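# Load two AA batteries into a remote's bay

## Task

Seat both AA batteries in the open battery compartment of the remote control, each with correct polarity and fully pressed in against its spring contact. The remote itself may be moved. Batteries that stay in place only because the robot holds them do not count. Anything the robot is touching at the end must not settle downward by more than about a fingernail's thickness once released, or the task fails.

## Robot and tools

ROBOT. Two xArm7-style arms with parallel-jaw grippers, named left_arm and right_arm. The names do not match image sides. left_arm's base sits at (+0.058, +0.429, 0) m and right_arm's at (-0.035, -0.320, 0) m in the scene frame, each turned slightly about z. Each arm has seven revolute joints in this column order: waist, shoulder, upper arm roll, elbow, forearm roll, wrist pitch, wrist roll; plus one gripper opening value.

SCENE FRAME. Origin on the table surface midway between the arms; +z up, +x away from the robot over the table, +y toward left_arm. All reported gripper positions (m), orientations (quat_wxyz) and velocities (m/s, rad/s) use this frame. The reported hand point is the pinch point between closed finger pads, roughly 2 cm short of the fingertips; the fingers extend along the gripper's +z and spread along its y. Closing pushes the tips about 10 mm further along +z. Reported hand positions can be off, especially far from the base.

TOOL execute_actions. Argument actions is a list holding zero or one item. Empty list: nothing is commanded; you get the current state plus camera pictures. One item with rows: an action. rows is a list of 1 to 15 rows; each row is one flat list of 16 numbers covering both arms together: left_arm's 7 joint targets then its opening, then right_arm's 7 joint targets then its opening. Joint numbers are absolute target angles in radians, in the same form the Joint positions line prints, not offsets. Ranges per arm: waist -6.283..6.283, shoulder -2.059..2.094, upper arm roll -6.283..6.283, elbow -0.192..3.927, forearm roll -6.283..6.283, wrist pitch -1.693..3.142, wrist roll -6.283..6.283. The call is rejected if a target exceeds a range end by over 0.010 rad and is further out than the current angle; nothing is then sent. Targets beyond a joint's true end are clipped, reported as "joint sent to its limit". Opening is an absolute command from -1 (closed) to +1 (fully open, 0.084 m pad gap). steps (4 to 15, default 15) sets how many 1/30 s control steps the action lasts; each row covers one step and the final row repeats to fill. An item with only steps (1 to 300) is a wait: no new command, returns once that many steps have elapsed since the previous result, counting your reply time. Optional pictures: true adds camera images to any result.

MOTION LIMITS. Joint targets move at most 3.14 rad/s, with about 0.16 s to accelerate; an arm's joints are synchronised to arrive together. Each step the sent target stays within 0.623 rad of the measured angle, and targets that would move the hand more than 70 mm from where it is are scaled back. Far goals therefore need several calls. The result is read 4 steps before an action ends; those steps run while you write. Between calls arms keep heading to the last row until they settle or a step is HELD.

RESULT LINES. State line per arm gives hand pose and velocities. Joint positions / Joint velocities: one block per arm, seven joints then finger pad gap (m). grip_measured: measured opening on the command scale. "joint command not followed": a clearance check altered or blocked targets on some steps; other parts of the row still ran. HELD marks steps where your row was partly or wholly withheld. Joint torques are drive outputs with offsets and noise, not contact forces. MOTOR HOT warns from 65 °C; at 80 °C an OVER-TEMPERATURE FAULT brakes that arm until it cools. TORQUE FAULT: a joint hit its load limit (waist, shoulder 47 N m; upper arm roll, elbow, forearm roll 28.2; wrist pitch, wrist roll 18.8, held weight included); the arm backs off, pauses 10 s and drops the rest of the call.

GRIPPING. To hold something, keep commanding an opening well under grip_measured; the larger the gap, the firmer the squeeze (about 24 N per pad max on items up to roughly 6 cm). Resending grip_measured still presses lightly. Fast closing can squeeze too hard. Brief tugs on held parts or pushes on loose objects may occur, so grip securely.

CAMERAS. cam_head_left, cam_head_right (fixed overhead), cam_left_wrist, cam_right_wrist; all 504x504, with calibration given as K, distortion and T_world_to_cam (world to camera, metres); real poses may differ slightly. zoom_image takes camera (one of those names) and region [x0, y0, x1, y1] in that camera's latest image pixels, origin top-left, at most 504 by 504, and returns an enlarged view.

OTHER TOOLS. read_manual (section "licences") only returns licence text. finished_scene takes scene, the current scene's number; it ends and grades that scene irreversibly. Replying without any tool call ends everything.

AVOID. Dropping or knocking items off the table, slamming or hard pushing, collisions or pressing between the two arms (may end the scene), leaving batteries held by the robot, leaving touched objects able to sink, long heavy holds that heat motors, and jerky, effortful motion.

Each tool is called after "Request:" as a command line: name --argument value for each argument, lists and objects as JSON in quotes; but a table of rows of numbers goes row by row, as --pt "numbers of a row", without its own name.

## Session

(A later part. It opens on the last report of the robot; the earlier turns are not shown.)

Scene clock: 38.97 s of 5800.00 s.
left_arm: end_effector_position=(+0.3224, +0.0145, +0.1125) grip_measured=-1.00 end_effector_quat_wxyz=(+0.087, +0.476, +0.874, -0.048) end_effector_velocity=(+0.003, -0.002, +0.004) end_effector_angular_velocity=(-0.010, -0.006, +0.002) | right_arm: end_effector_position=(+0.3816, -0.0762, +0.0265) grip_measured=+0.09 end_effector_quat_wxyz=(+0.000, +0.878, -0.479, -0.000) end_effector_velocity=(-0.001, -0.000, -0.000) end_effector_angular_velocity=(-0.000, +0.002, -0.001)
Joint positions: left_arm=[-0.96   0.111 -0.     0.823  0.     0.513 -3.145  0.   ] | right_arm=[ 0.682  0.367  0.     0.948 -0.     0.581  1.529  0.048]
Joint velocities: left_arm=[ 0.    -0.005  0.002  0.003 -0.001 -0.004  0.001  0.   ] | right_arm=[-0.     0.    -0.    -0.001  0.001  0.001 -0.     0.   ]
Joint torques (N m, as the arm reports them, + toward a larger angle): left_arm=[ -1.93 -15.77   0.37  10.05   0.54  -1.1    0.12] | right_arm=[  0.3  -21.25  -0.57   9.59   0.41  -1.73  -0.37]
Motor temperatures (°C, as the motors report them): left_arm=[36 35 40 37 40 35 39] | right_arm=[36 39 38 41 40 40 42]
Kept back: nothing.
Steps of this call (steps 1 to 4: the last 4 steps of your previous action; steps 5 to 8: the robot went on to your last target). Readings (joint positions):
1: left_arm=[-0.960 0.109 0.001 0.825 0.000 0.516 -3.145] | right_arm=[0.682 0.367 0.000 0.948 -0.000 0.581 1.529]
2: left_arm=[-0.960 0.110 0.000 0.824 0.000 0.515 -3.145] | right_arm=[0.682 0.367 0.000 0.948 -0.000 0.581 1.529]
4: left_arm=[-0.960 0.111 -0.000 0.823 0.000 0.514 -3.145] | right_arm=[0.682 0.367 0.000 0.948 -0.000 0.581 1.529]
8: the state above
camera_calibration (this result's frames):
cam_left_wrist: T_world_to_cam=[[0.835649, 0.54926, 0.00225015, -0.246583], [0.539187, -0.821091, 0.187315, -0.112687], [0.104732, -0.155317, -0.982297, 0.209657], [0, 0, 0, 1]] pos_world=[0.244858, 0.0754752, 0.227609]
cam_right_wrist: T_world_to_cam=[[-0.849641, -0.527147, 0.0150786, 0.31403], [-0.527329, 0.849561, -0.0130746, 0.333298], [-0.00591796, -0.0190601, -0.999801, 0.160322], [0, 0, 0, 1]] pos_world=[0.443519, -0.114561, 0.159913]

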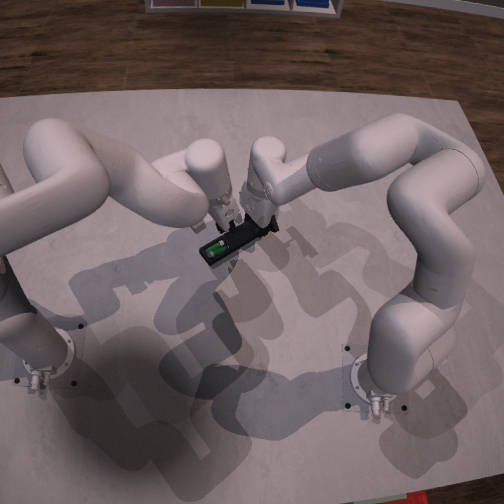

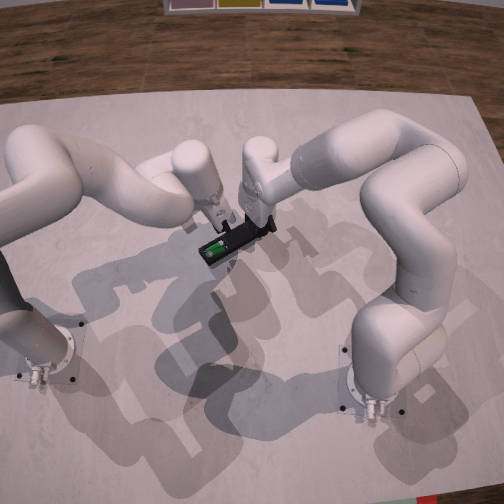

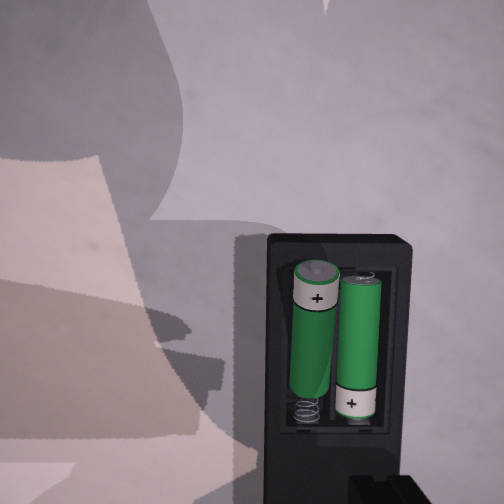

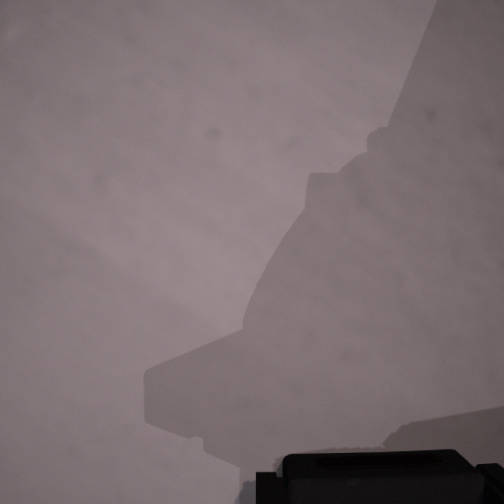

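Request:
execute_actions --actions '[{"rows":[[-0.981,0.2120,0,0.9341,0,0.9221,-3.165,-1,0.6816,0.367,0,0.9484,0,0.5814,1.529,-0.25]],"steps":15}]'

Request:
execute_actions --actions '[{"rows":[[-0.981,0.228,0,0.9297,0,0.9017,-3.165,-1,0.6816,0.367,0,0.9484,0,0.5814,1.529,-0.25],[-0.981,0.242,0,0.9258,0,0.8838,-3.165,-1,0.6816,0.367,0,0.9484,0,0.5814,1.529,-0.25],[-0.981,0.252,0,0.9231,0,0.8711,-3.165,-1,0.6816,0.367,0,0.9484,0,0.5814,1.529,-0.25],[-0.981,0.2578,0,0.9215,0,0.8637,-3.165,-1,0.6816,0.367,0,0.9484,0,0.5814,1.529,-0.25],[-0.981,0.2578,0,0.9215,0,0.8637,-3.165,-1,0.6816,0.367,0,0.9484,0,0.5814,1.529,-0.25],[-0.981,0.2578,0,0.9215,0,0.8637,-3.165,-1,0.6816,0.367,0,0.9484,0,0.5814,1.529,-0.25],[-0.981,0.2605,0,0.9255,0,0.865,-3.165,-1,0.6816,0.367,0,0.9484,0,0.5814,1.529,-0.25],[-0.981,0.2631,0,0.9295,0,0.8664,-3.165,-1,0.6816,0.367,0,0.9484,0,0.5814,1.529,-0.25],[-0.981,0.2658,0,0.9335,0,0.8677,-3.165,-1,0.6816,0.367,0,0.9484,0,0.5814,1.529,-0.25],[-0.981,0.2685,0,0.9375,0,0.869,-3.165,-1,0.6816,0.367,0,0.9484,0,0.5814,1.529,-0.25],[-0.981,0.2712,0,0.9415,0,0.8703,-3.165,-1,0.6816,0.367,0,0.9484,0,0.5814,1.529,-0.25],[-0.981,0.2738,0,0.9455,0,0.8717,-3.165,-1,0.6816,0.367,0,0.9484,0,0.5814,1.529,-0.25]],"steps":15}]' --pictures true

Scene clock: 40.23 s of 5800.00 s.
left_arm: end_effector_position=(+0.2767, +0.0686, +0.0731) grip_measured=-1.00 end_effector_quat_wxyz=(-0.087, +0.477, +0.873, +0.050) end_effector_velocity=(-0.000, +0.010, +0.017) end_effector_angular_velocity=(+0.069, +0.034, +0.015) | right_arm: end_effector_position=(+0.3816, -0.0762, +0.0265) grip_measured=+0.09 end_effector_quat_wxyz=(-0.000, +0.878, -0.479, -0.000) end_effector_velocity=(-0.001, +0.001, -0.000) end_effector_angular_velocity=(-0.000, +0.001, +0.001)
Joint positions: left_arm=[-0.981  0.214 -0.001  0.93  -0.     0.917 -3.165  0.   ] | right_arm=[ 0.682  0.367  0.     0.948 -0.     0.581  1.529  0.048]
Joint velocities: left_arm=[-0.002 -0.005  0.011  0.059  0.004  0.14  -0.008  0.   ] | right_arm=[ 0.001 -0.     0.    -0.001  0.     0.     0.    -0.   ]
Joint torques (N m, as the arm reports them, + toward a larger angle): left_arm=[ -0.81 -19.18   0.57  10.63   0.6   -0.87   0.26] | right_arm=[  0.26 -21.13  -0.63   9.66   0.4   -1.79  -0.38]
Motor temperatures (°C, as the motors report them): left_arm=[36 35 40 37 40 35 39] | right_arm=[36 39 38 41 40 40 42]
Steps of this call (steps 1 to 15: the robot went on to your last target; steps 16 to 27: nothing new was sent; steps 28 to 38: the first 11 steps of this action). Readings (joint positions):
28: left_arm=[-0.960 0.110 0.000 0.823 0.000 0.513 -3.145] | right_arm=[0.682 0.367 0.000 0.948 -0.000 0.581 1.529]
29: left_arm=[-0.960 0.111 0.000 0.826 0.000 0.521 -3.145] | right_arm=[0.682 0.367 0.000 0.948 -0.000 0.581 1.529]
31: left_arm=[-0.963 0.126 0.001 0.844 0.000 0.587 -3.149] | right_arm=[0.682 0.367 0.000 0.948 -0.000 0.581 1.529]
35: left_arm=[-0.978 0.197 -0.001 0.915 -0.000 0.854 -3.162] | right_arm=[0.682 0.367 0.000 0.948 -0.000 0.581 1.529]
38: the state above

Scene clock: 40.73 s of 5800.00 s.
left_arm: end_effector_position=(+0.2794, +0.0654, +0.0537) grip_measured=-1.00 end_effector_quat_wxyz=(-0.086, +0.477, +0.873, +0.050) end_effector_velocity=(+0.025, -0.043, +0.017) end_effector_angular_velocity=(-0.048, -0.029, -0.002) | right_arm: end_effector_position=(+0.3816, -0.0762, +0.0265) grip_measured=+0.09 end_effector_quat_wxyz=(-0.000, +0.878, -0.479, -0.000) end_effector_velocity=(-0.000, +0.000, +0.000) end_effector_angular_velocity=(+0.000, -0.000, -0.000)
Joint positions: left_arm=[-0.981  0.266  0.     0.934  0.     0.868 -3.165  0.   ] | right_arm=[ 0.682  0.367  0.     0.948 -0.     0.581  1.529  0.048]
Joint velocities: left_arm=[-0.002  0.06  -0.001  0.147  0.     0.03  -0.001  0.   ] | right_arm=[ 0. -0. -0.  0.  0.  0.  0.  0.]
Joint torques (N m, as the arm reports them, + toward a larger angle): left_arm=[ -1.76 -16.51   0.36   8.88   0.68  -0.66   0.18] | right_arm=[  0.42 -21.34  -0.54   9.7    0.27  -1.81  -0.38]
Motor temperatures (°C, as the motors report them): left_arm=[36 35 40 37 40 35 39] | right_arm=[36 39 38 41 40 40 42]
Steps of this call (steps 1 to 4: the last 4 steps of your previous action; steps 5 to 15: the first 11 steps of this action). Readings (joint positions):
5: left_arm=[-0.981 0.211 0.000 0.935 0.000 0.921 -3.165] | right_arm=[0.682 0.367 0.000 0.948 -0.000 0.581 1.529]
6: left_arm=[-0.981 0.214 0.000 0.934 0.000 0.914 -3.165] | right_arm=[0.682 0.367 0.000 0.948 -0.000 0.581 1.529]
8: left_arm=[-0.981 0.235 0.000 0.929 0.000 0.887 -3.165] | right_arm=[0.682 0.367 0.000 0.948 -0.000 0.581 1.529]
12: left_arm=[-0.981 0.261 0.000 0.920 -0.000 0.866 -3.165] | right_arm=[0.682 0.367 0.000 0.948 -0.000 0.581 1.529]
15: the state above
camera_calibration (this result's frames):
cam_left_wrist: T_world_to_cam=[[0.837245, 0.546719, 0.0109285, -0.239215], [0.536672, -0.817696, -0.208222, -0.0150305], [-0.104903, 0.180198, -0.97802, 0.200728], [0, 0, 0, 1]] pos_world=[0.229405, 0.0823224, 0.195801]
cam_right_wrist: T_world_to_cam=[[-0.849642, -0.527145, 0.0150722, 0.314033], [-0.527327, 0.849562, -0.0130745, 0.333297], [-0.00591264, -0.0190566, -0.999801, 0.160322], [0, 0, 0, 1]] pos_world=[0.44352, -0.114561, 0.159915]

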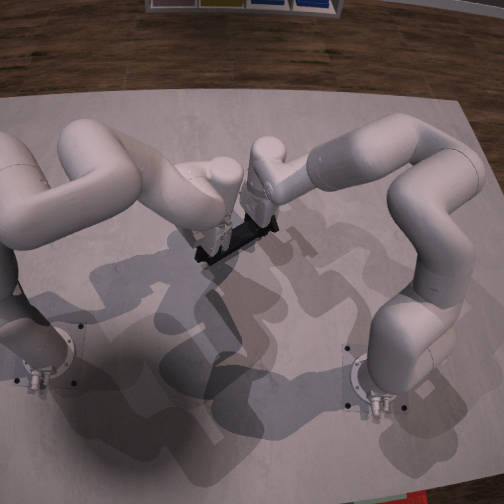

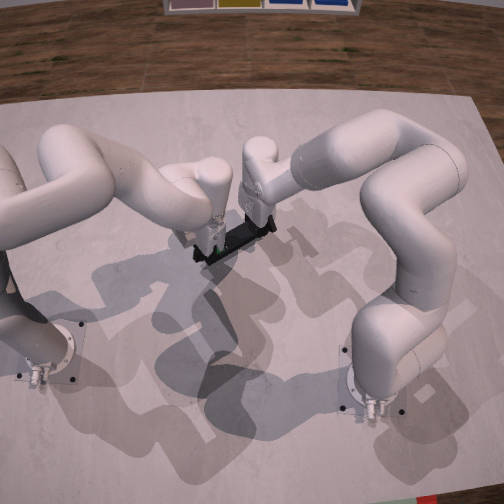

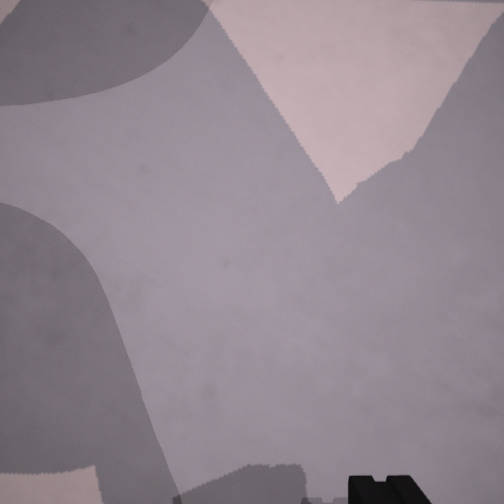

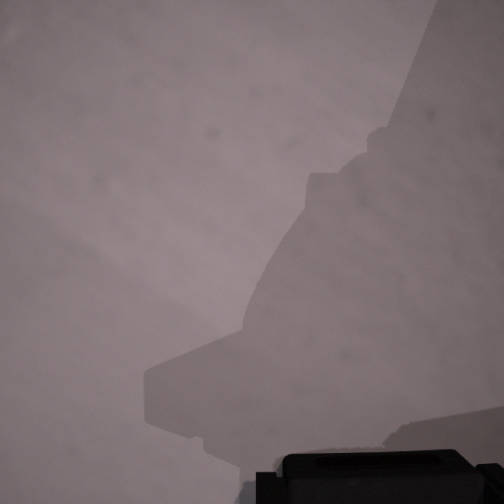

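Request:
execute_actions --actions '[{"rows":[[-0.981,0.2751,0,0.9475,0,0.8724,-3.165,-1,0.6816,0.367,0,0.9484,0,0.5814,1.529,-0.25],[-0.981,0.2765,0,0.9495,0,0.873,-3.165,-1,0.6816,0.367,0,0.9484,0,0.5814,1.529,-0.25],[-0.981,0.2778,0,0.9515,0,0.8737,-3.165,-1,0.6816,0.367,0,0.9484,0,0.5814,1.529,-0.25],[-0.981,0.2791,0,0.9535,0,0.8744,-3.165,-1,0.6816,0.367,0,0.9484,0,0.5814,1.529,-0.25],[-0.981,0.2805,0,0.9555,0,0.875,-3.165,-1,0.6816,0.367,0,0.9484,0,0.5814,1.529,-0.25],[-0.981,0.2818,0,0.9575,0,0.8757,-3.165,-1,0.6816,0.367,0,0.9484,0,0.5814,1.529,-0.25],[-0.981,0.2831,0,0.9595,0,0.8764,-3.165,-1,0.6816,0.367,0,0.9484,0,0.5814,1.529,-0.25],[-0.981,0.2845,0,0.9615,0,0.877,-3.165,-1,0.6816,0.367,0,0.9484,0,0.5814,1.529,-0.25],[-0.981,0.2858,0,0.9635,0,0.8777,-3.165,-1,0.6816,0.367,0,0.9484,0,0.5814,1.529,-0.25],[-0.981,0.2871,0,0.9655,0,0.8784,-3.165,-1,0.6816,0.367,0,0.9484,0,0.5814,1.529,-0.25],[-0.981,0.2885,0,0.9675,0,0.879,-3.165,-1,0.6816,0.367,0,0.9484,0,0.5814,1.529,-0.25],[-0.981,0.2898,0,0.9695,0,0.8797,-3.165,-1,0.6816,0.367,0,0.9484,0,0.5814,1.529,-0.25],[-0.981,0.2911,0,0.9715,0,0.8804,-3.165,-1,0.6816,0.367,0,0.9484,0,0.5814,1.529,-0.25],[-0.981,0.2925,0,0.9735,0,0.881,-3.165,-1,0.6816,0.367,0,0.9484,0,0.5814,1.529,-0.25],[-0.981,0.2938,0,0.9755,0,0.8817,-3.165,-1,0.6816,0.367,0,0.9484,0,0.5814,1.529,-0.25]],"steps":15}]'

Request:
execute_actions --actions '[{"steps":6}]'

Scene clock: 41.43 s of 5800.00 s.
left_arm: end_effector_position=(+0.2832, +0.0592, +0.0535) grip_measured=-1.00 end_effector_quat_wxyz=(-0.086, +0.477, +0.873, +0.050) end_effector_velocity=(+0.007, -0.012, -0.000) end_effector_angular_velocity=(+0.002, +0.002, +0.002) | right_arm: end_effector_position=(+0.3816, -0.0762, +0.0265) grip_measured=+0.09 end_effector_quat_wxyz=(-0.000, +0.878, -0.479, -0.000) end_effector_velocity=(-0.000, -0.000, -0.000) end_effector_angular_velocity=(-0.001, +0.001, +0.000)
Joint positions: left_arm=[-0.981  0.286  0.     0.964  0.     0.878 -3.165  0.   ] | right_arm=[ 0.682  0.367 -0.     0.948 -0.     0.581  1.529  0.048]
Joint velocities: left_arm=[ 0.001  0.04  -0.     0.058 -0.001  0.021  0.     0.   ] | right_arm=[-0.    -0.001  0.    -0.001 -0.     0.    -0.    -0.   ]
Joint torques (N m, as the arm reports them, + toward a larger angle): left_arm=[ -2.07 -17.61   0.15   9.48   0.43  -0.61   0.15] | right_arm=[  0.27 -21.21  -0.62   9.71   0.38  -1.75  -0.27]
Motor temperatures (°C, as the motors report them): left_arm=[36 35 40 37 40 35 39] | right_arm=[36 39 38 41 40 40 42]
Steps of this call (steps 1 to 4: the last 4 steps of your previous action; steps 5 to 10: the robot went on to your last target; steps 11 to 21: the first 11 steps of this action). Readings (joint positions):
11: left_arm=[-0.981 0.274 -0.000 0.945 -0.000 0.872 -3.165] | right_arm=[0.682 0.367 0.000 0.948 -0.000 0.581 1.529]
12: left_arm=[-0.981 0.274 -0.000 0.946 -0.000 0.872 -3.165] | right_arm=[0.682 0.367 0.000 0.948 -0.000 0.581 1.529]
14: left_arm=[-0.981 0.276 -0.000 0.950 -0.000 0.873 -3.165] | right_arm=[0.682 0.367 0.000 0.948 0.000 0.581 1.529]
18: left_arm=[-0.981 0.282 0.000 0.958 0.000 0.876 -3.165] | right_arm=[0.682 0.367 0.000 0.948 0.000 0.581 1.529]
21: the state above

Scene clock: 41.63 s of 5800.00 s.
left_arm: end_effector_position=(+0.2844, +0.0572, +0.0533) grip_measured=-1.00 end_effector_quat_wxyz=(-0.087, +0.477, +0.873, +0.050) end_effector_velocity=(+0.003, -0.003, -0.001) end_effector_angular_velocity=(+0.003, +0.001, +0.000) | right_arm: end_effector_position=(+0.3818, -0.0766, +0.0265) grip_measured=+0.09 end_effector_quat_wxyz=(+0.000, +0.877, -0.480, +0.000) end_effector_velocity=(+0.002, -0.002, +0.001) end_effector_angular_velocity=(+0.000, -0.002, -0.005)
Joint positions: left_arm=[-0.981  0.293  0.     0.974 -0.     0.882 -3.165  0.   ] | right_arm=[ 0.681  0.367 -0.001  0.948 -0.     0.581  1.529  0.048]
Joint velocities: left_arm=[0.002 0.016 0.    0.02  0.001 0.008 0.001 0.   ] | right_arm=[-0.002 -0.001 -0.003  0.001 -0.    -0.     0.    -0.   ]
Joint torques (N m, as the arm reports them, + toward a larger angle): left_arm=[ -1.56 -18.43   0.13   9.84   0.68  -0.7    0.07] | right_arm=[  1.53 -21.22   0.43   9.6    0.55  -1.75  -0.36]
Motor temperatures (°C, as the motors report them): left_arm=[36 35 40 37 40 35 39] | right_arm=[36 39 38 41 40 40 42]
Kept back: nothing.
Steps of this call (steps 1 to 4: the last 4 steps of your previous action; steps 5 to 6: the robot went on to your last target). Readings (joint positions):
1: left_arm=[-0.981 0.287 0.000 0.966 0.000 0.878 -3.165] | right_arm=[0.682 0.367 -0.000 0.948 -0.000 0.581 1.529]
2: left_arm=[-0.981 0.289 0.000 0.968 -0.000 0.879 -3.165] | right_arm=[0.682 0.367 -0.000 0.948 -0.000 0.581 1.529]
4: left_arm=[-0.981 0.291 -0.000 0.971 -0.000 0.881 -3.165] | right_arm=[0.681 0.367 -0.000 0.948 -0.000 0.581 1.529]
6: the state above

Request:
execute_actions --actions '[{"rows":[[-0.981,0.2951,0,0.9775,0,0.8824,-3.165,-1,0.6816,0.367,0,0.9484,0,0.5814,1.529,-0.25],[-0.981,0.2965,0,0.9795,0,0.883,-3.165,-1,0.6816,0.367,0,0.9484,0,0.5814,1.529,-0.25],[-0.981,0.2978,0,0.9815,0,0.8837,-3.165,-1,0.6816,0.367,0,0.9484,0,0.5814,1.529,-0.25],[-0.981,0.2991,0,0.9835,0,0.8844,-3.165,-1,0.6816,0.367,0,0.9484,0,0.5814,1.529,-0.25],[-0.981,0.3005,0,0.9855,0,0.885,-3.165,-1,0.6816,0.367,0,0.9484,0,0.5814,1.529,-0.25],[-0.981,0.3018,0,0.9875,0,0.8857,-3.165,-1,0.6816,0.367,0,0.9484,0,0.5814,1.529,-0.25],[-0.981,0.3031,0,0.9895,0,0.8864,-3.165,-1,0.6816,0.367,0,0.9484,0,0.5814,1.529,-0.25],[-0.981,0.3045,0,0.9915,0,0.887,-3.165,-1,0.6816,0.367,0,0.9484,0,0.5814,1.529,-0.25],[-0.981,0.3058,0,0.9935,0,0.8877,-3.165,-1,0.6816,0.367,0,0.9484,0,0.5814,1.529,-0.25],[-0.981,0.3071,0,0.9955,0,0.8884,-3.165,-1,0.6816,0.367,0,0.9484,0,0.5814,1.529,-0.25],[-0.981,0.3085,0,0.9975,0,0.889,-3.165,-1,0.6816,0.367,0,0.9484,0,0.5814,1.529,-0.25],[-0.981,0.3098,0,0.9995,0,0.8897,-3.165,-1,0.6816,0.367,0,0.9484,0,0.5814,1.529,-0.25],[-0.981,0.3111,0,1.0015,0,0.8904,-3.165,-1,0.6816,0.367,0,0.9484,0,0.5814,1.529,-0.25],[-0.981,0.3125,0,1.0035,0,0.891,-3.165,-1,0.6816,0.367,0,0.9484,0,0.5814,1.529,-0.25]],"steps":15}]'

Request:
execute_actions --actions '[{"steps":8}]'

Scene clock: 42.47 s of 5800.00 s.
left_arm: end_effector_position=(+0.2867, +0.0534, +0.0532) grip_measured=-1.00 end_effector_quat_wxyz=(-0.087, +0.477, +0.873, +0.050) end_effector_velocity=(+0.008, -0.013, +0.001) end_effector_angular_velocity=(-0.001, -0.000, +0.003) | right_arm: end_effector_position=(+0.3819, -0.0768, +0.0265) grip_measured=+0.09 end_effector_quat_wxyz=(+0.000, +0.877, -0.480, +0.000) end_effector_velocity=(+0.001, -0.002, -0.000) end_effector_angular_velocity=(-0.001, -0.001, -0.002)
Joint positions: left_arm=[-0.981  0.306 -0.     0.993 -0.     0.889 -3.165  0.   ] | right_arm=[ 0.681  0.367 -0.001  0.948 -0.     0.581  1.529  0.048]
Joint velocities: left_arm=[ 0.001  0.039  0.     0.061 -0.001  0.021 -0.002  0.   ] | right_arm=[-0.001 -0.    -0.002 -0.001 -0.001 -0.    -0.001 -0.   ]
Joint torques (N m, as the arm reports them, + toward a larger angle): left_arm=[ -2.02 -18.99  -0.02  10.64   0.62  -1.63   0.17] | right_arm=[  3.72 -21.3    2.83   9.66   0.81  -1.69  -0.27]
Motor temperatures (°C, as the motors report them): left_arm=[36 35 40 37 40 35 39] | right_arm=[36 39 38 41 40 40 42]
Steps of this call (steps 1 to 14: the robot went on to your last target; steps 15 to 25: the first 11 steps of this action). Readings (joint positions):
15: left_arm=[-0.981 0.294 -0.000 0.975 -0.000 0.882 -3.165] | right_arm=[0.681 0.367 -0.000 0.948 -0.000 0.581 1.529]
16: left_arm=[-0.981 0.294 -0.000 0.976 -0.000 0.882 -3.165] | right_arm=[0.681 0.367 -0.000 0.948 -0.000 0.581 1.529]
18: left_arm=[-0.981 0.297 -0.000 0.979 -0.000 0.883 -3.165] | right_arm=[0.681 0.367 -0.000 0.948 -0.000 0.581 1.529]
22: left_arm=[-0.981 0.302 -0.000 0.987 -0.000 0.886 -3.165] | right_arm=[0.681 0.367 -0.000 0.948 -0.000 0.581 1.529]
25: the state above

Scene clock: 42.73 s of 5800.00 s.
left_arm: end_effector_position=(+0.2880, +0.0513, +0.0532) grip_measured=-1.00 end_effector_quat_wxyz=(-0.087, +0.477, +0.873, +0.050) end_effector_velocity=(+0.001, -0.002, +0.001) end_effector_angular_velocity=(-0.005, -0.003, -0.000) | right_arm: end_effector_position=(+0.3820, -0.0770, +0.0265) grip_measured=+0.09 end_effector_quat_wxyz=(+0.000, +0.877, -0.480, +0.000) end_effector_velocity=(-0.000, +0.001, +0.000) end_effector_angular_velocity=(+0.000, +0.000, +0.001)
Joint positions: left_arm=[-0.981  0.313 -0.     1.003 -0.     0.892 -3.165  0.   ] | right_arm=[ 0.681  0.367 -0.001  0.948 -0.     0.581  1.529  0.048]
Joint velocities: left_arm=[-0.    -0.001 -0.     0.003 -0.    -0.002  0.     0.   ] | right_arm=[ 0.    -0.     0.001  0.     0.     0.     0.     0.   ]
Joint torques (N m, as the arm reports them, + toward a larger angle): left_arm=[ -1.8  -19.     0.2   11.45   0.56  -1.97   0.06] | right_arm=[  5.39 -21.2    4.44   9.61   0.99  -1.71  -0.29]
Motor temperatures (°C, as the motors report them): left_arm=[36 35 40 37 40 35 39] | right_arm=[36 39 38 41 40 40 42]
Kept back: nothing.
Steps of this call (steps 1 to 4: the last 4 steps of your previous action; steps 5 to 8: the robot went on to your last target). Readings (joint positions):
1: left_arm=[-0.981 0.307 -0.000 0.995 -0.000 0.889 -3.165] | right_arm=[0.681 0.367 -0.001 0.948 -0.000 0.581 1.529]
2: left_arm=[-0.981 0.309 -0.000 0.997 -0.000 0.890 -3.165] | right_arm=[0.681 0.367 -0.001 0.948 -0.000 0.581 1.529]
4: left_arm=[-0.981 0.311 -0.000 1.001 -0.000 0.891 -3.165] | right_arm=[0.681 0.367 -0.001 0.948 -0.000 0.581 1.529]
8: the state above

Request:
execute_actions --actions '[{"rows":[[-0.981,0.3137,0,1.0029,0,0.8892,-3.165,-1,0.6816,0.367,0,0.9484,0,0.5814,1.529,-0.25],[-0.981,0.3149,0,1.0023,0,0.8874,-3.165,-1,0.6816,0.367,0,0.9484,0,0.5814,1.529,-0.25],[-0.981,0.3161,0,1.0016,0,0.8855,-3.165,-1,0.6816,0.367,0,0.9484,0,0.5814,1.529,-0.25],[-0.981,0.3173,0,1.001,0,0.8837,-3.165,-1,0.6816,0.367,0,0.9484,0,0.5814,1.529,-0.25],[-0.981,0.3185,0,1.0004,0,0.8819,-3.165,-1,0.6816,0.367,0,0.9484,0,0.5814,1.529,-0.25],[-0.981,0.3197,0,0.9998,0,0.8801,-3.165,-1,0.6816,0.367,0,0.9484,0,0.5814,1.529,-0.25],[-0.981,0.321,0,0.9991,0,0.8781,-3.165,-1,0.6816,0.367,0,0.9484,0,0.5814,1.529,-0.25],[-0.981,0.3222,0,0.9985,0,0.8763,-3.165,-1,0.6816,0.367,0,0.9484,0,0.5814,1.529,-0.25],[-0.981,0.3234,0,0.9979,0,0.8745,-3.165,-1,0.6816,0.367,0,0.9484,0,0.5814,1.529,-0.25],[-0.981,0.3246,0,0.9973,0,0.8727,-3.165,-1,0.6816,0.367,0,0.9484,0,0.5814,1.529,-0.25],[-0.981,0.3258,0,0.9966,0,0.8708,-3.165,-1,0.6816,0.367,0,0.9484,0,0.5814,1.529,-0.25],[-0.981,0.327,0,0.996,0,0.869,-3.165,-1,0.6816,0.367,0,0.9484,0,0.5814,1.529,-0.25],[-0.981,0.3281,0,0.9958,0,0.8677,-3.165,-1,0.6816,0.367,0,0.9484,0,0.5814,1.529,-0.25],[-0.981,0.3292,0,0.9956,0,0.8664,-3.165,-1,0.6816,0.367,0,0.9484,0,0.5814,1.529,-0.25]],"steps":15}]'

Request:
execute_actions --actions '[{"steps":8}]'

Scene clock: 43.47 s of 5800.00 s.
left_arm: end_effector_position=(+0.2876, +0.0520, +0.0470) grip_measured=-1.00 end_effector_quat_wxyz=(-0.087, +0.477, +0.873, +0.050) end_effector_velocity=(-0.002, +0.003, -0.021) end_effector_angular_velocity=(+0.003, +0.001, -0.001) | right_arm: end_effector_position=(+0.3818, -0.0765, +0.0265) grip_measured=+0.09 end_effector_quat_wxyz=(+0.000, +0.877, -0.480, +0.000) end_effector_velocity=(-0.001, -0.000, -0.000) end_effector_angular_velocity=(+0.000, +0.002, -0.002)
Joint positions: left_arm=[-0.981  0.324 -0.     0.997 -0.     0.875 -3.165  0.   ] | right_arm=[ 0.681  0.367 -0.     0.948 -0.     0.581  1.529  0.048]
Joint velocities: left_arm=[-0.     0.037 -0.    -0.02   0.001 -0.054  0.     0.   ] | right_arm=[ 0.    -0.     0.    -0.001  0.002  0.     0.001  0.   ]
Joint torques (N m, as the arm reports them, + toward a larger angle): left_arm=[ -1.71 -19.23   0.11  12.55   0.8   -2.66   0.17] | right_arm=[  7.38 -21.07   6.4    9.47   1.34  -1.65  -0.24]
Motor temperatures (°C, as the motors report them): left_arm=[36 35 40 37 40 35 39] | right_arm=[36 39 38 41 40 40 42]
Steps of this call (steps 1 to 11: the robot went on to your last target; steps 12 to 22: the first 11 steps of this action). Readings (joint positions):
12: left_arm=[-0.981 0.313 -0.000 1.003 -0.000 0.891 -3.165] | right_arm=[0.681 0.367 -0.000 0.948 -0.000 0.581 1.529]
13: left_arm=[-0.981 0.313 -0.000 1.003 -0.000 0.890 -3.165] | right_arm=[0.681 0.367 -0.000 0.948 -0.000 0.581 1.529]
15: left_arm=[-0.981 0.315 -0.000 1.002 -0.000 0.888 -3.165] | right_arm=[0.681 0.367 -0.000 0.948 -0.000 0.581 1.529]
19: left_arm=[-0.981 0.320 -0.000 0.999 -0.000 0.880 -3.165] | right_arm=[0.681 0.367 -0.000 0.948 -0.000 0.581 1.529]
22: the state above

Scene clock: 43.73 s of 5800.00 s.
left_arm: end_effector_position=(+0.2877, +0.0518, +0.0446) grip_measured=-1.00 end_effector_quat_wxyz=(-0.087, +0.477, +0.873, +0.050) end_effector_velocity=(-0.000, -0.000, -0.000) end_effector_angular_velocity=(-0.001, -0.001, -0.001) | right_arm: end_effector_position=(+0.3819, -0.0766, +0.0265) grip_measured=+0.09 end_effector_quat_wxyz=(+0.000, +0.877, -0.480, +0.000) end_effector_velocity=(-0.000, +0.001, +0.000) end_effector_angular_velocity=(+0.001, -0.001, +0.001)
Joint positions: left_arm=[-0.981  0.329  0.     0.995  0.     0.867 -3.165  0.   ] | right_arm=[ 0.681  0.367 -0.001  0.948 -0.     0.581  1.529  0.048]
Joint velocities: left_arm=[-0.001  0.001 -0.    -0.     0.    -0.002 -0.     0.   ] | right_arm=[ 0.001 -0.     0.001  0.001  0.    -0.     0.    -0.   ]
Joint torques (N m, as the arm reports them, + toward a larger angle): left_arm=[ -1.57 -18.3    0.07  12.41   0.61  -3.08   0.27] | right_arm=[  8.14 -21.21   7.51   9.47   1.41  -1.44  -0.21]
Motor temperatures (°C, as the motors report them): left_arm=[36 35 40 37 40 35 39] | right_arm=[36 39 38 41 40 40 42]
Kept back: nothing.
Steps of this call (steps 1 to 4: the last 4 steps of your previous action; steps 5 to 8: the robot went on to your last target). Readings (joint positions):
1: left_arm=[-0.981 0.325 -0.000 0.996 -0.000 0.873 -3.165] | right_arm=[0.681 0.367 -0.000 0.948 -0.000 0.581 1.529]
2: left_arm=[-0.981 0.326 -0.000 0.996 -0.000 0.871 -3.165] | right_arm=[0.681 0.367 -0.000 0.948 -0.000 0.581 1.529]
4: left_arm=[-0.981 0.328 -0.000 0.995 -0.000 0.868 -3.165] | right_arm=[0.681 0.367 -0.000 0.948 -0.000 0.581 1.529]
8: the state above

Request:
execute_actions --actions '[{"rows":[[-0.981,0.328,0,0.9939,0,0.8659,-3.165,-1,0.6816,0.367,0,0.9484,0,0.5814,1.529,-0.25],[-0.981,0.3267,0,0.9919,0,0.8652,-3.165,-1,0.6816,0.367,0,0.9484,0,0.5814,1.529,-0.25],[-0.981,0.3253,0,0.9899,0,0.8646,-3.165,-1,0.6816,0.367,0,0.9484,0,0.5814,1.529,-0.25],[-0.981,0.324,0,0.9879,0,0.8639,-3.165,-1,0.6816,0.367,0,0.9484,0,0.5814,1.529,-0.25],[-0.981,0.3226,0,0.9859,0,0.8633,-3.165,-1,0.6816,0.367,0,0.9484,0,0.5814,1.529,-0.25],[-0.981,0.3213,0,0.9839,0,0.8626,-3.165,-1,0.6816,0.367,0,0.9484,0,0.5814,1.529,-0.25],[-0.981,0.3199,0,0.9819,0,0.862,-3.165,-1,0.6816,0.367,0,0.9484,0,0.5814,1.529,-0.25],[-0.981,0.3185,0,0.9799,0,0.8614,-3.165,-1,0.6816,0.367,0,0.9484,0,0.5814,1.529,-0.25],[-0.981,0.3172,0,0.9779,0,0.8607,-3.165,-1,0.6816,0.367,0,0.9484,0,0.5814,1.529,-0.25],[-0.981,0.3158,0,0.9759,0,0.8601,-3.165,-1,0.6816,0.367,0,0.9484,0,0.5814,1.529,-0.25],[-0.981,0.3145,0,0.9739,0,0.8594,-3.165,-1,0.6816,0.367,0,0.9484,0,0.5814,1.529,-0.25],[-0.981,0.3131,0,0.9719,0,0.8588,-3.165,-1,0.6816,0.367,0,0.9484,0,0.5814,1.529,-0.25],[-0.981,0.3118,0,0.9699,0,0.8581,-3.165,-1,0.6816,0.367,0,0.9484,0,0.5814,1.529,-0.25],[-0.981,0.3104,0,0.9679,0,0.8575,-3.165,-1,0.6816,0.367,0,0.9484,0,0.5814,1.529,-0.25],[-0.981,0.309,0,0.9659,0,0.8569,-3.165,-1,0.6816,0.367,0,0.9484,0,0.5814,1.529,-0.25]],"steps":15}]'

Request:
execute_actions --actions '[{"rows":[[-0.981,0.3066,0,0.9629,0,0.8563,-3.165,-1,0.6816,0.367,0,0.9484,0,0.5814,1.529,-0.25],[-0.981,0.3042,0,0.9599,0,0.8557,-3.165,-1,0.6816,0.367,0,0.9484,0,0.5814,1.529,-0.25],[-0.981,0.3018,0,0.9569,0,0.8551,-3.165,-1,0.6816,0.367,0,0.9484,0,0.5814,1.529,-0.25],[-0.981,0.299,0,0.9539,0,0.8549,-3.165,-1,0.6816,0.367,0,0.9484,0,0.5814,1.529,-0.25],[-0.981,0.296,0,0.9509,0,0.8549,-3.165,-1,0.6816,0.367,0,0.9484,0,0.5814,1.529,-0.25],[-0.981,0.292,0,0.948,0,0.856,-3.165,-1,0.6816,0.367,0,0.9484,0,0.5814,1.529,-0.25],[-0.981,0.285,0,0.948,0,0.863,-3.165,-1,0.6816,0.367,0,0.9484,0,0.5814,1.529,-0.25],[-0.981,0.275,0,0.95,0,0.875,-3.165,-1,0.6816,0.367,0,0.9484,0,0.5814,1.529,-0.25],[-0.981,0.26,0,0.953,0,0.893,-3.165,-1,0.6816,0.367,0,0.9484,0,0.5814,1.529,-0.25],[-0.981,0.245,0,0.956,0,0.911,-3.165,-1,0.6816,0.367,0,0.9484,0,0.5814,1.529,-0.25],[-0.981,0.23,0,0.958,0,0.928,-3.165,-1,0.6816,0.367,0,0.9484,0,0.5814,1.529,-0.25]],"steps":15}]'

Scene clock: 44.73 s of 5800.00 s.
left_arm: end_effector_position=(+0.2859, +0.0547, +0.0448) grip_measured=-1.00 end_effector_quat_wxyz=(-0.085, +0.477, +0.873, +0.049) end_effector_velocity=(-0.005, +0.013, +0.002) end_effector_angular_velocity=(-0.002, -0.002, +0.004) | right_arm: end_effector_position=(+0.3806, -0.0747, +0.0265) grip_measured=+0.09 end_effector_quat_wxyz=(-0.000, +0.878, -0.478, -0.001) end_effector_velocity=(-0.004, +0.005, -0.000) end_effector_angular_velocity=(+0.001, +0.003, +0.014)
Joint positions: left_arm=[-0.981  0.317 -0.     0.979 -0.     0.859 -3.165  0.   ] | right_arm=[0.683 0.367 0.002 0.948 0.    0.582 1.529 0.048]
Joint velocities: left_arm=[ 0.001 -0.041  0.003 -0.057  0.    -0.019 -0.     0.   ] | right_arm=[ 0.005 -0.     0.008 -0.001  0.     0.001 -0.002  0.   ]
Joint torques (N m, as the arm reports them, + toward a larger angle): left_arm=[ -2.   -18.97   0.35  11.14   0.73  -2.     0.08] | right_arm=[  5.17 -21.31   4.35   9.31   1.02  -1.54  -0.34]
Motor temperatures (°C, as the motors report them): left_arm=[36 35 40 38 40 36 39] | right_arm=[36 39 38 41 40 40 42]
Steps of this call (steps 1 to 15: the robot went on to your last target; steps 16 to 19: nothing new was sent; steps 20 to 30: the first 11 steps of this action). Readings (joint positions):
20: left_arm=[-0.981 0.329 -0.000 0.996 -0.000 0.867 -3.165] | right_arm=[0.681 0.367 -0.000 0.948 -0.000 0.581 1.529]
21: left_arm=[-0.981 0.329 -0.000 0.995 -0.000 0.866 -3.165] | right_arm=[0.681 0.367 -0.000 0.948 -0.000 0.581 1.529]
23: left_arm=[-0.981 0.327 -0.000 0.992 -0.000 0.864 -3.165] | right_arm=[0.681 0.367 -0.000 0.948 0.000 0.581 1.529]
27: left_arm=[-0.981 0.322 -0.000 0.985 -0.000 0.861 -3.165] | right_arm=[0.682 0.367 0.001 0.948 0.000 0.581 1.529]
30: the state above

Scene clock: 45.23 s of 5800.00 s.
left_arm: end_effector_position=(+0.2809, +0.0631, +0.0594) grip_measured=-1.00 end_effector_quat_wxyz=(-0.088, +0.477, +0.873, +0.051) end_effector_velocity=(-0.000, +0.001, +0.184) end_effector_angular_velocity=(-0.013, -0.009, -0.002) | right_arm: end_effector_position=(+0.3810, -0.0754, +0.0265) grip_measured=+0.09 end_effector_quat_wxyz=(-0.000, +0.878, -0.479, -0.000) end_effector_velocity=(+0.005, -0.008, -0.000) end_effector_angular_velocity=(-0.003, -0.003, -0.016)
Joint positions: left_arm=[-0.981  0.263  0.     0.952  0.     0.891 -3.165  0.   ] | right_arm=[0.682 0.367 0.001 0.948 0.    0.581 1.529 0.048]
Joint velocities: left_arm=[ 0.    -0.402 -0.     0.076  0.002  0.462  0.001  0.   ] | right_arm=[-0.007  0.    -0.011  0.    -0.001 -0.001 -0.    -0.   ]
Joint torques (N m, as the arm reports them, + toward a larger angle): left_arm=[ -1.99 -20.16   0.27  10.76   0.61  -0.55   0.1 ] | right_arm=[  0.83 -21.12  -0.62   9.54   0.34  -1.7   -0.31]
Motor temperatures (°C, as the motors report them): left_arm=[36 35 40 38 40 36 39] | right_arm=[36 39 38 41 40 40 42]
Steps of this call (steps 1 to 4: the last 4 steps of your previous action; steps 5 to 15: the first 11 steps of this action). Readings (joint positions):
5: left_arm=[-0.981 0.310 0.000 0.969 0.000 0.856 -3.165] | right_arm=[0.683 0.367 0.002 0.948 0.000 0.582 1.529]
6: left_arm=[-0.981 0.309 0.000 0.967 0.000 0.855 -3.165] | right_arm=[0.683 0.367 0.003 0.948 0.000 0.582 1.529]
8: left_arm=[-0.981 0.304 0.000 0.962 0.000 0.853 -3.165] | right_arm=[0.683 0.367 0.003 0.948 0.000 0.582 1.529]
12: left_arm=[-0.981 0.291 0.000 0.950 0.000 0.858 -3.165] | right_arm=[0.683 0.367 0.003 0.948 0.000 0.582 1.529]
15: the state above

Request:
execute_actions --actions '[{"rows":[[-0.98,0.2165,0,0.8791,0,0.6626,-3.163,-1,0.6816,0.367,0,0.9484,0,0.5814,1.529,-0.25]],"steps":13}]'

Request:
execute_actions --actions '[{"rows":[[-0.98,0.232,0,0.8764,0,0.6444,-3.163,-1,0.6816,0.367,0,0.9484,0,0.5814,1.529,-0.25],[-0.98,0.244,0,0.8742,0,0.6302,-3.163,-1,0.6816,0.367,0,0.9484,0,0.5814,1.529,-0.25],[-0.98,0.253,0,0.8726,0,0.6196,-3.163,-1,0.6816,0.367,0,0.9484,0,0.5814,1.529,-0.25],[-0.98,0.258,0,0.8717,0,0.6137,-3.163,-1,0.6816,0.367,0,0.9484,0,0.5814,1.529,-0.25],[-0.98,0.261,0,0.8712,0,0.6102,-3.163,-1,0.6816,0.367,0,0.9484,0,0.5814,1.529,-0.25],[-0.98,0.2635,0,0.8708,0,0.6073,-3.163,-1,0.6816,0.367,0,0.9484,0,0.5814,1.529,-0.25],[-0.98,0.2655,0,0.8704,0,0.6049,-3.163,-1,0.6816,0.367,0,0.9484,0,0.5814,1.529,-0.25],[-0.98,0.2675,0,0.8701,0,0.6026,-3.163,-1,0.6816,0.367,0,0.9484,0,0.5814,1.529,-0.25],[-0.98,0.2695,0,0.8697,0,0.6002,-3.163,-1,0.6816,0.367,0,0.9484,0,0.5814,1.529,-0.25],[-0.98,0.271,0,0.8695,0,0.5985,-3.163,-1,0.6816,0.367,0,0.9484,0,0.5814,1.529,-0.25],[-0.98,0.272,0,0.8693,0,0.5973,-3.163,-1,0.6816,0.367,0,0.9484,0,0.5814,1.529,-0.25]],"steps":15}]'

Request:
execute_actions --actions '[{"rows":[[-0.98,0.2742,0,0.8721,0,0.5979,-3.163,-1,0.6816,0.367,0,0.9484,0,0.5814,1.529,-0.25],[-0.98,0.2764,0,0.875,0,0.5986,-3.163,-1,0.6816,0.367,0,0.9484,0,0.5814,1.529,-0.25],[-0.98,0.2786,0,0.8778,0,0.5992,-3.163,-1,0.6816,0.367,0,0.9484,0,0.5814,1.529,-0.25],[-0.98,0.2808,0,0.8806,0,0.5998,-3.163,-1,0.6816,0.367,0,0.9484,0,0.5814,1.529,-0.25],[-0.98,0.283,0,0.8834,0,0.6004,-3.163,-1,0.6816,0.367,0,0.9484,0,0.5814,1.529,-0.25],[-0.98,0.2852,0,0.8863,0,0.6011,-3.163,-1,0.6816,0.367,0,0.9484,0,0.5814,1.529,-0.25],[-0.98,0.2874,0,0.8891,0,0.6017,-3.163,-1,0.6816,0.367,0,0.9484,0,0.5814,1.529,-0.25],[-0.98,0.2896,0,0.8919,0,0.6023,-3.163,-1,0.6816,0.367,0,0.9484,0,0.5814,1.529,-0.25],[-0.98,0.2918,0,0.8947,0,0.6029,-3.163,-1,0.6816,0.367,0,0.9484,0,0.5814,1.529,-0.25],[-0.98,0.294,0,0.8976,0,0.6036,-3.163,-1,0.6816,0.367,0,0.9484,0,0.5814,1.529,-0.25],[-0.98,0.2962,0,0.9004,0,0.6042,-3.163,-1,0.6816,0.367,0,0.9484,0,0.5814,1.529,-0.25],[-0.98,0.2984,0,0.9032,0,0.6048,-3.163,-1,0.6816,0.367,0,0.9484,0,0.5814,1.529,-0.25],[-0.98,0.3006,0,0.906,0,0.6054,-3.163,-1,0.6816,0.367,0,0.9484,0,0.5814,1.529,-0.25],[-0.98,0.3028,0,0.9089,0,0.6061,-3.163,-1,0.6816,0.367,0,0.9484,0,0.5814,1.529,-0.25],[-0.98,0.305,0,0.9117,0,0.6067,-3.163,-1,0.6816,0.367,0,0.9484,0,0.5814,1.529,-0.25]],"steps":15}]'

Request:
execute_actions --actions '[{"steps":8}]'

Scene clock: 46.57 s of 5800.00 s.
left_arm: end_effector_position=(+0.2979, +0.0361, +0.0672) grip_measured=-1.00 end_effector_quat_wxyz=(-0.003, +0.479, +0.878, +0.002) end_effector_velocity=(+0.016, -0.024, +0.003) end_effector_angular_velocity=(-0.130, -0.080, -0.003) | right_arm: end_effector_position=(+0.3816, -0.0762, +0.0265) grip_measured=+0.09 end_effector_quat_wxyz=(+0.000, +0.878, -0.479, -0.000) end_effector_velocity=(+0.000, +0.000, +0.000) end_effector_angular_velocity=(+0.001, -0.000, -0.002)
Joint positions: left_arm=[-0.98   0.217  0.     0.879  0.     0.67  -3.163  0.   ] | right_arm=[ 0.682  0.367 -0.     0.948 -0.     0.581  1.529  0.048]
Joint velocities: left_arm=[ 0.001 -0.007 -0.    -0.042  0.001 -0.188  0.003  0.   ] | right_arm=[-0.    -0.001 -0.    -0.     0.002 -0.    -0.    -0.   ]
Joint torques (N m, as the arm reports them, + toward a larger angle): left_arm=[ -1.99 -17.59   0.14  10.65   0.78  -0.52   0.11] | right_arm=[  0.18 -21.2   -0.77   9.62   0.32  -1.83  -0.3 ]
Motor temperatures (°C, as the motors report them): left_arm=[36 35 39 38 40 36 39] | right_arm=[36 39 38 41 40 40 42]
Steps of this call (steps 1 to 4: the last 4 steps of your previous action; steps 5 to 30: the robot went on to your last target; step 31: nothing new was sent; steps 32 to 40: the first 9 steps of this action). Readings (joint positions):
32: left_arm=[-0.981 0.230 0.000 0.958 -0.000 0.928 -3.165] | right_arm=[0.682 0.367 -0.000 0.948 -0.000 0.581 1.529]
33: left_arm=[-0.981 0.230 -0.000 0.956 -0.000 0.920 -3.165] | right_arm=[0.682 0.367 -0.000 0.948 -0.000 0.581 1.529]
35: left_arm=[-0.981 0.226 -0.000 0.937 -0.000 0.854 -3.164] | right_arm=[0.682 0.367 -0.000 0.948 -0.000 0.581 1.529]
39: left_arm=[-0.980 0.218 0.000 0.882 0.000 0.680 -3.163] | right_arm=[0.682 0.367 -0.000 0.948 -0.000 0.581 1.529]
40: the state above

Scene clock: 47.07 s of 5800.00 s.
left_arm: end_effector_position=(+0.2992, +0.0342, +0.0456) grip_measured=-1.00 end_effector_quat_wxyz=(+0.000, +0.479, +0.878, -0.000) end_effector_velocity=(+0.002, -0.004, -0.014) end_effector_angular_velocity=(-0.013, -0.007, -0.001) | right_arm: end_effector_position=(+0.3816, -0.0763, +0.0265) grip_measured=+0.09 end_effector_quat_wxyz=(+0.000, +0.878, -0.479, +0.000) end_effector_velocity=(+0.001, -0.000, +0.000) end_effector_angular_velocity=(+0.000, -0.001, -0.002)
Joint positions: left_arm=[-0.98   0.269  0.     0.87   0.     0.601 -3.163  0.   ] | right_arm=[ 0.682  0.367 -0.     0.948 -0.     0.581  1.529  0.048]
Joint velocities: left_arm=[-0.     0.039 -0.001 -0.001 -0.002 -0.055  0.001  0.   ] | right_arm=[-0.001  0.    -0.     0.001  0.    -0.     0.    -0.   ]
Joint torques (N m, as the arm reports them, + toward a larger angle): left_arm=[ -2.05 -16.46   0.03   8.51   0.62  -0.88   0.03] | right_arm=[  0.49 -21.2   -0.56   9.67   0.42  -1.72  -0.32]
Motor temperatures (°C, as the motors report them): left_arm=[36 35 39 38 40 36 39] | right_arm=[36 39 38 41 40 40 42]
Steps of this call (steps 1 to 4: the last 4 steps of your previous action; steps 5 to 15: the first 11 steps of this action). Readings (joint positions):
5: left_arm=[-0.980 0.217 -0.000 0.880 -0.000 0.663 -3.163] | right_arm=[0.682 0.367 -0.000 0.948 -0.000 0.581 1.529]
6: left_arm=[-0.980 0.220 -0.000 0.880 0.000 0.656 -3.163] | right_arm=[0.682 0.367 -0.000 0.948 -0.000 0.581 1.529]
8: left_arm=[-0.980 0.240 -0.000 0.877 0.000 0.633 -3.163] | right_arm=[0.682 0.367 -0.000 0.948 -0.000 0.581 1.529]
12: left_arm=[-0.980 0.265 0.000 0.870 0.000 0.608 -3.163] | right_arm=[0.682 0.367 -0.000 0.948 -0.000 0.581 1.529]
15: the state above

Scene clock: 47.57 s of 5800.00 s.
left_arm: end_effector_position=(+0.3029, +0.0282, +0.0437) grip_measured=-1.00 end_effector_quat_wxyz=(+0.001, +0.479, +0.878, -0.000) end_effector_velocity=(+0.011, -0.017, -0.004) end_effector_angular_velocity=(+0.004, +0.003, +0.002) | right_arm: end_effector_position=(+0.3816, -0.0763, +0.0265) grip_measured=+0.09 end_effector_quat_wxyz=(+0.000, +0.878, -0.479, +0.000) end_effector_velocity=(-0.000, +0.001, -0.000) end_effector_angular_velocity=(-0.000, -0.001, +0.002)
Joint positions: left_arm=[-0.98   0.291  0.     0.896  0.     0.603 -3.163  0.   ] | right_arm=[ 0.682  0.367 -0.     0.948 -0.     0.581  1.529  0.048]
Joint velocities: left_arm=[ 0.001  0.064  0.     0.082 -0.001  0.023 -0.     0.   ] | right_arm=[ 0.001  0.     0.    -0.    -0.001 -0.001  0.     0.   ]
Joint torques (N m, as the arm reports them, + toward a larger angle): left_arm=[ -3.27 -13.6   -0.8    7.37   0.49  -1.07   0.06] | right_arm=[  0.96 -21.46   0.01   9.66   0.6   -1.46  -0.19]
Motor temperatures (°C, as the motors report them): left_arm=[36 35 39 38 40 36 39] | right_arm=[36 39 38 41 40 40 42]
Steps of this call (steps 1 to 4: the last 4 steps of your previous action; steps 5 to 15: the first 11 steps of this action). Readings (joint positions):
5: left_arm=[-0.980 0.271 0.000 0.870 0.000 0.598 -3.163] | right_arm=[0.682 0.367 -0.000 0.948 -0.000 0.581 1.529]
6: left_arm=[-0.980 0.271 0.000 0.871 0.000 0.598 -3.163] | right_arm=[0.682 0.367 -0.000 0.948 -0.000 0.581 1.529]
8: left_arm=[-0.980 0.275 0.000 0.876 0.000 0.599 -3.163] | right_arm=[0.681 0.367 -0.000 0.948 -0.000 0.581 1.529]
12: left_arm=[-0.980 0.284 0.000 0.888 0.000 0.601 -3.163] | right_arm=[0.682 0.367 -0.000 0.948 -0.000 0.581 1.529]
15: the state above

Scene clock: 47.83 s of 5800.00 s.
left_arm: end_effector_position=(+0.3043, +0.0254, +0.0415) grip_measured=-1.00 end_effector_quat_wxyz=(-0.001, +0.480, +0.878, +0.000) end_effector_velocity=(+0.000, -0.001, +0.001) end_effector_angular_velocity=(-0.000, -0.000, -0.000) | right_arm: end_effector_position=(+0.3816, -0.0763, +0.0265) grip_measured=+0.09 end_effector_quat_wxyz=(+0.000, +0.878, -0.480, -0.000) end_effector_velocity=(-0.000, +0.000, -0.000) end_effector_angular_velocity=(-0.001, +0.000, +0.002)
Joint positions: left_arm=[-0.98   0.306 -0.     0.911 -0.     0.607 -3.163  0.   ] | right_arm=[ 0.682  0.367 -0.     0.948  0.     0.581  1.529  0.048]
Joint velocities: left_arm=[-0.001 -0.002 -0.     0.003  0.     0.005 -0.001  0.   ] | right_arm=[ 0.    -0.     0.    -0.001 -0.001 -0.    -0.     0.   ]
Joint torques (N m, as the arm reports them, + toward a larger angle): left_arm=[ -2.79 -14.94  -0.51   7.94   0.44  -0.86   0.27] | right_arm=[  1.2  -21.34   0.13   9.7    0.52  -1.58  -0.25]
Motor temperatures (°C, as the motors report them): left_arm=[36 35 39 38 40 36 39] | right_arm=[36 39 38 41 40 40 42]
Kept back: nothing.
Steps of this call (steps 1 to 4: the last 4 steps of your previous action; steps 5 to 8: the robot went on to your last target). Readings (joint positions):
1: left_arm=[-0.980 0.293 0.000 0.899 0.000 0.604 -3.163] | right_arm=[0.682 0.367 -0.000 0.948 -0.000 0.581 1.529]
2: left_arm=[-0.980 0.295 0.000 0.902 0.000 0.604 -3.163] | right_arm=[0.682 0.367 -0.000 0.948 -0.000 0.581 1.529]
4: left_arm=[-0.980 0.300 0.000 0.907 0.000 0.605 -3.163] | right_arm=[0.682 0.367 -0.000 0.948 0.000 0.581 1.529]
8: the state above

z=0.0415: seated. Lift and view.

Request:
execute_actions --actions '[{"rows":[[-0.98,0.302,0,0.912,0,0.610,-3.163,-1,0.6816,0.367,0,0.9484,0,0.5814,1.529,-0.25],[-0.98,0.298,0,0.9125,0,0.6145,-3.163,-1,0.6816,0.367,0,0.9484,0,0.5814,1.529,-0.25],[-0.98,0.29,0,0.913,0,0.623,-3.163,-1,0.6816,0.367,0,0.9484,0,0.5814,1.529,-0.25],[-0.97,0.26,0,0.91,0,0.64,-3.155,-1,0.6816,0.367,0,0.9484,0,0.5814,1.529,-0.25],[-0.96,0.11,0,0.8234,0,0.513,-3.145,-1,0.6816,0.367,0,0.9484,0,0.5814,1.529,-0.25]],"steps":15}]'

Request:
execute_actions --actions '[{"steps":10}]' --pictures true

Request:
zoom_image --camera "cam_left_wrist" --region '[250,230,450,450]'

Scene clock: 48.40 s of 5800.00 s.
left_arm: end_effector_position=(+0.3255, +0.0116, +0.1188) grip_measured=-1.00 end_effector_quat_wxyz=(+0.092, +0.475, +0.874, -0.050) end_effector_velocity=(+0.002, -0.012, +0.033) end_effector_angular_velocity=(-0.173, -0.113, -0.021) | right_arm: end_effector_position=(+0.3815, -0.0760, +0.0265) grip_measured=+0.09 end_effector_quat_wxyz=(-0.000, +0.878, -0.479, -0.000) end_effector_velocity=(+0.001, -0.001, +0.000) end_effector_angular_velocity=(+0.000, -0.001, -0.004)
Joint positions: left_arm=[-0.96   0.105  0.001  0.834 -0.     0.52  -3.145  0.   ] | right_arm=[0.682 0.367 0.    0.948 0.    0.581 1.529 0.048]
Joint velocities: left_arm=[ 0.003 -0.119 -0.012 -0.13   0.002 -0.217  0.01   0.   ] | right_arm=[-0.002 -0.    -0.002 -0.     0.001 -0.001 -0.001  0.   ]
Joint torques (N m, as the arm reports them, + toward a larger angle): left_arm=[-3.14 -5.64 -0.23  7.19  0.52  0.09  0.13] | right_arm=[  0.14 -21.28  -0.65   9.62   0.34  -1.72  -0.33]
Motor temperatures (°C, as the motors report them): left_arm=[36 35 39 38 40 36 39] | right_arm=[36 39 38 41 40 40 42]
Steps of this call (steps 1 to 6: the robot went on to your last target; steps 7 to 17: the first 11 steps of this action). Readings (joint positions):
7: left_arm=[-0.980 0.305 -0.000 0.911 -0.000 0.607 -3.163] | right_arm=[0.682 0.367 -0.000 0.948 -0.000 0.581 1.529]
8: left_arm=[-0.980 0.304 -0.000 0.911 -0.000 0.608 -3.163] | right_arm=[0.682 0.367 -0.000 0.948 0.000 0.582 1.529]
10: left_arm=[-0.980 0.299 -0.001 0.910 -0.000 0.617 -3.163] | right_arm=[0.682 0.367 0.000 0.949 0.000 0.582 1.529]
14: left_arm=[-0.965 0.180 -0.001 0.866 -0.000 0.591 -3.150] | right_arm=[0.682 0.367 0.001 0.949 0.000 0.581 1.529]
17: the state above

Scene clock: 48.73 s of 5800.00 s.
left_arm: end_effector_position=(+0.3225, +0.0145, +0.1123) grip_measured=-1.00 end_effector_quat_wxyz=(+0.087, +0.476, +0.874, -0.048) end_effector_velocity=(+0.002, -0.004, +0.007) end_effector_angular_velocity=(-0.015, -0.008, +0.001) | right_arm: end_effector_position=(+0.3816, -0.0762, +0.0265) grip_measured=+0.09 end_effector_quat_wxyz=(-0.000, +0.878, -0.479, -0.000) end_effector_velocity=(-0.000, -0.000, -0.000) end_effector_angular_velocity=(-0.001, +0.000, -0.001)
Joint positions: left_arm=[-0.96   0.111 -0.     0.823 -0.     0.513 -3.145  0.   ] | right_arm=[0.682 0.367 0.    0.948 0.    0.581 1.529 0.048]
Joint velocities: left_arm=[-0.001 -0.009  0.     0.006 -0.002 -0.002 -0.     0.   ] | right_arm=[ 0.     0.    -0.    -0.    -0.001  0.     0.001  0.   ]
Joint torques (N m, as the arm reports them, + toward a larger angle): left_arm=[ -2.01 -15.73   0.34   9.97   0.41  -1.1    0.12] | right_arm=[  0.28 -21.22  -0.78   9.65   0.42  -1.78  -0.35]
Motor temperatures (°C, as the motors report them): left_arm=[36 35 39 38 40 36 39] | right_arm=[36 39 38 41 40 40 42]
Kept back: nothing.
Steps of this call (steps 1 to 4: the last 4 steps of your previous action; steps 5 to 10: the robot went on to your last target). Readings (joint positions):
1: left_arm=[-0.960 0.105 0.001 0.830 -0.000 0.515 -3.145] | right_arm=[0.682 0.367 0.000 0.948 0.000 0.581 1.529]
2: left_arm=[-0.960 0.107 0.000 0.826 -0.000 0.514 -3.145] | right_arm=[0.682 0.367 0.000 0.948 0.000 0.581 1.529]
4: left_arm=[-0.960 0.112 -0.001 0.821 -0.000 0.514 -3.145] | right_arm=[0.682 0.367 0.000 0.948 0.000 0.581 1.529]
8: left_arm=[-0.960 0.112 -0.000 0.823 -0.000 0.513 -3.145] | right_arm=[0.682 0.367 0.000 0.948 0.000 0.581 1.529]
10: the state above
camera_calibration (this result's frames):
cam_left_wrist: T_world_to_cam=[[0.835595, 0.549341, 0.00225635, -0.246617], [0.539277, -0.821056, 0.187207, -0.112688], [0.104693, -0.155212, -0.982318, 0.209497], [0, 0, 0, 1]] pos_world=[0.244909, 0.0754696, 0.227446]
cam_right_wrist: T_world_to_cam=[[-0.849603, -0.527207, 0.0150536, 0.314021], [-0.527389, 0.849524, -0.0130552, 0.333278], [-0.00590561, -0.0190309, -0.999801, 0.160332], [0, 0, 0, 1]] pos_world=[0.443508, -0.114522, 0.159925]

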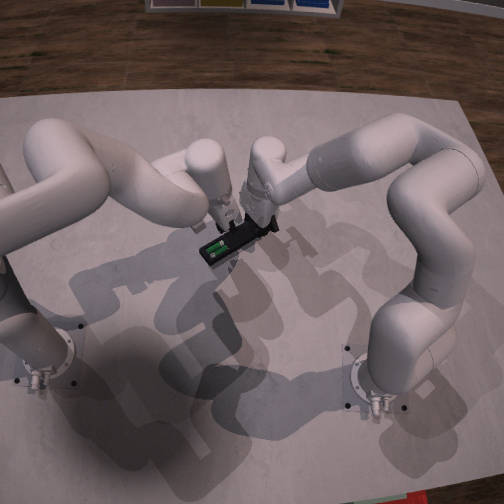

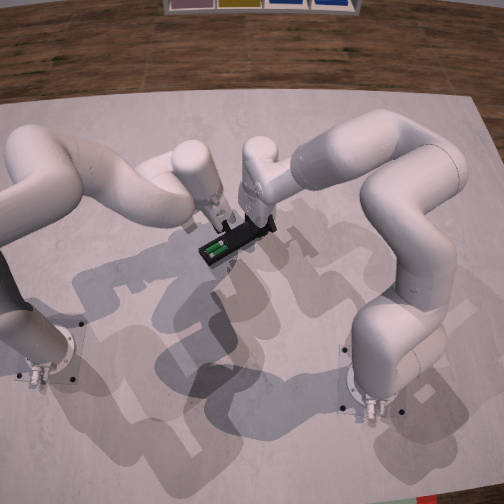

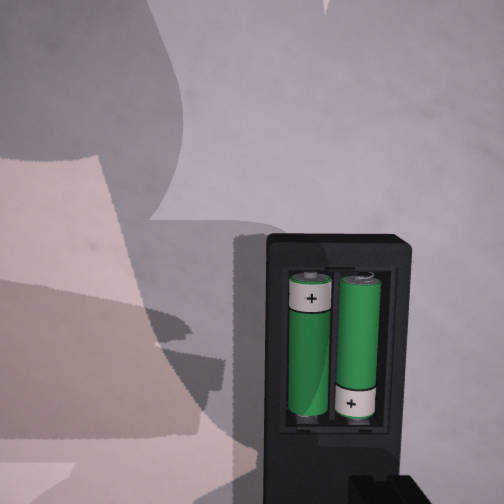

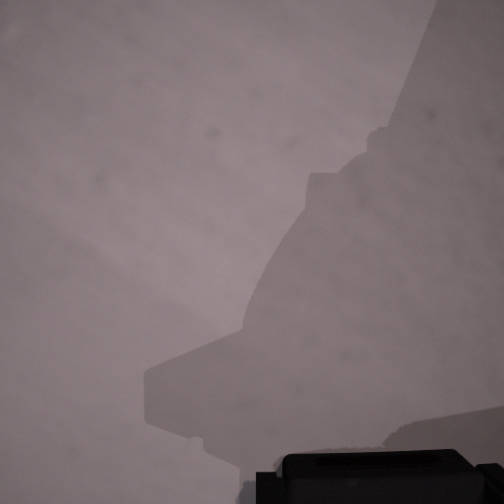

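Region (250, 230, 450, 450) of cam_left_wrist's 504x504 image, scaled by 2.291, with more detail than that image has; it fills the left 458 columns of this view, and the rest is white.

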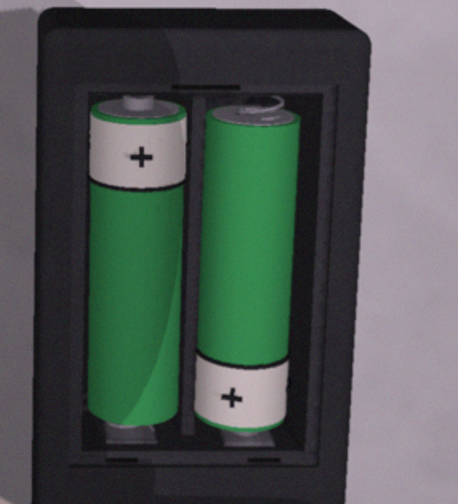

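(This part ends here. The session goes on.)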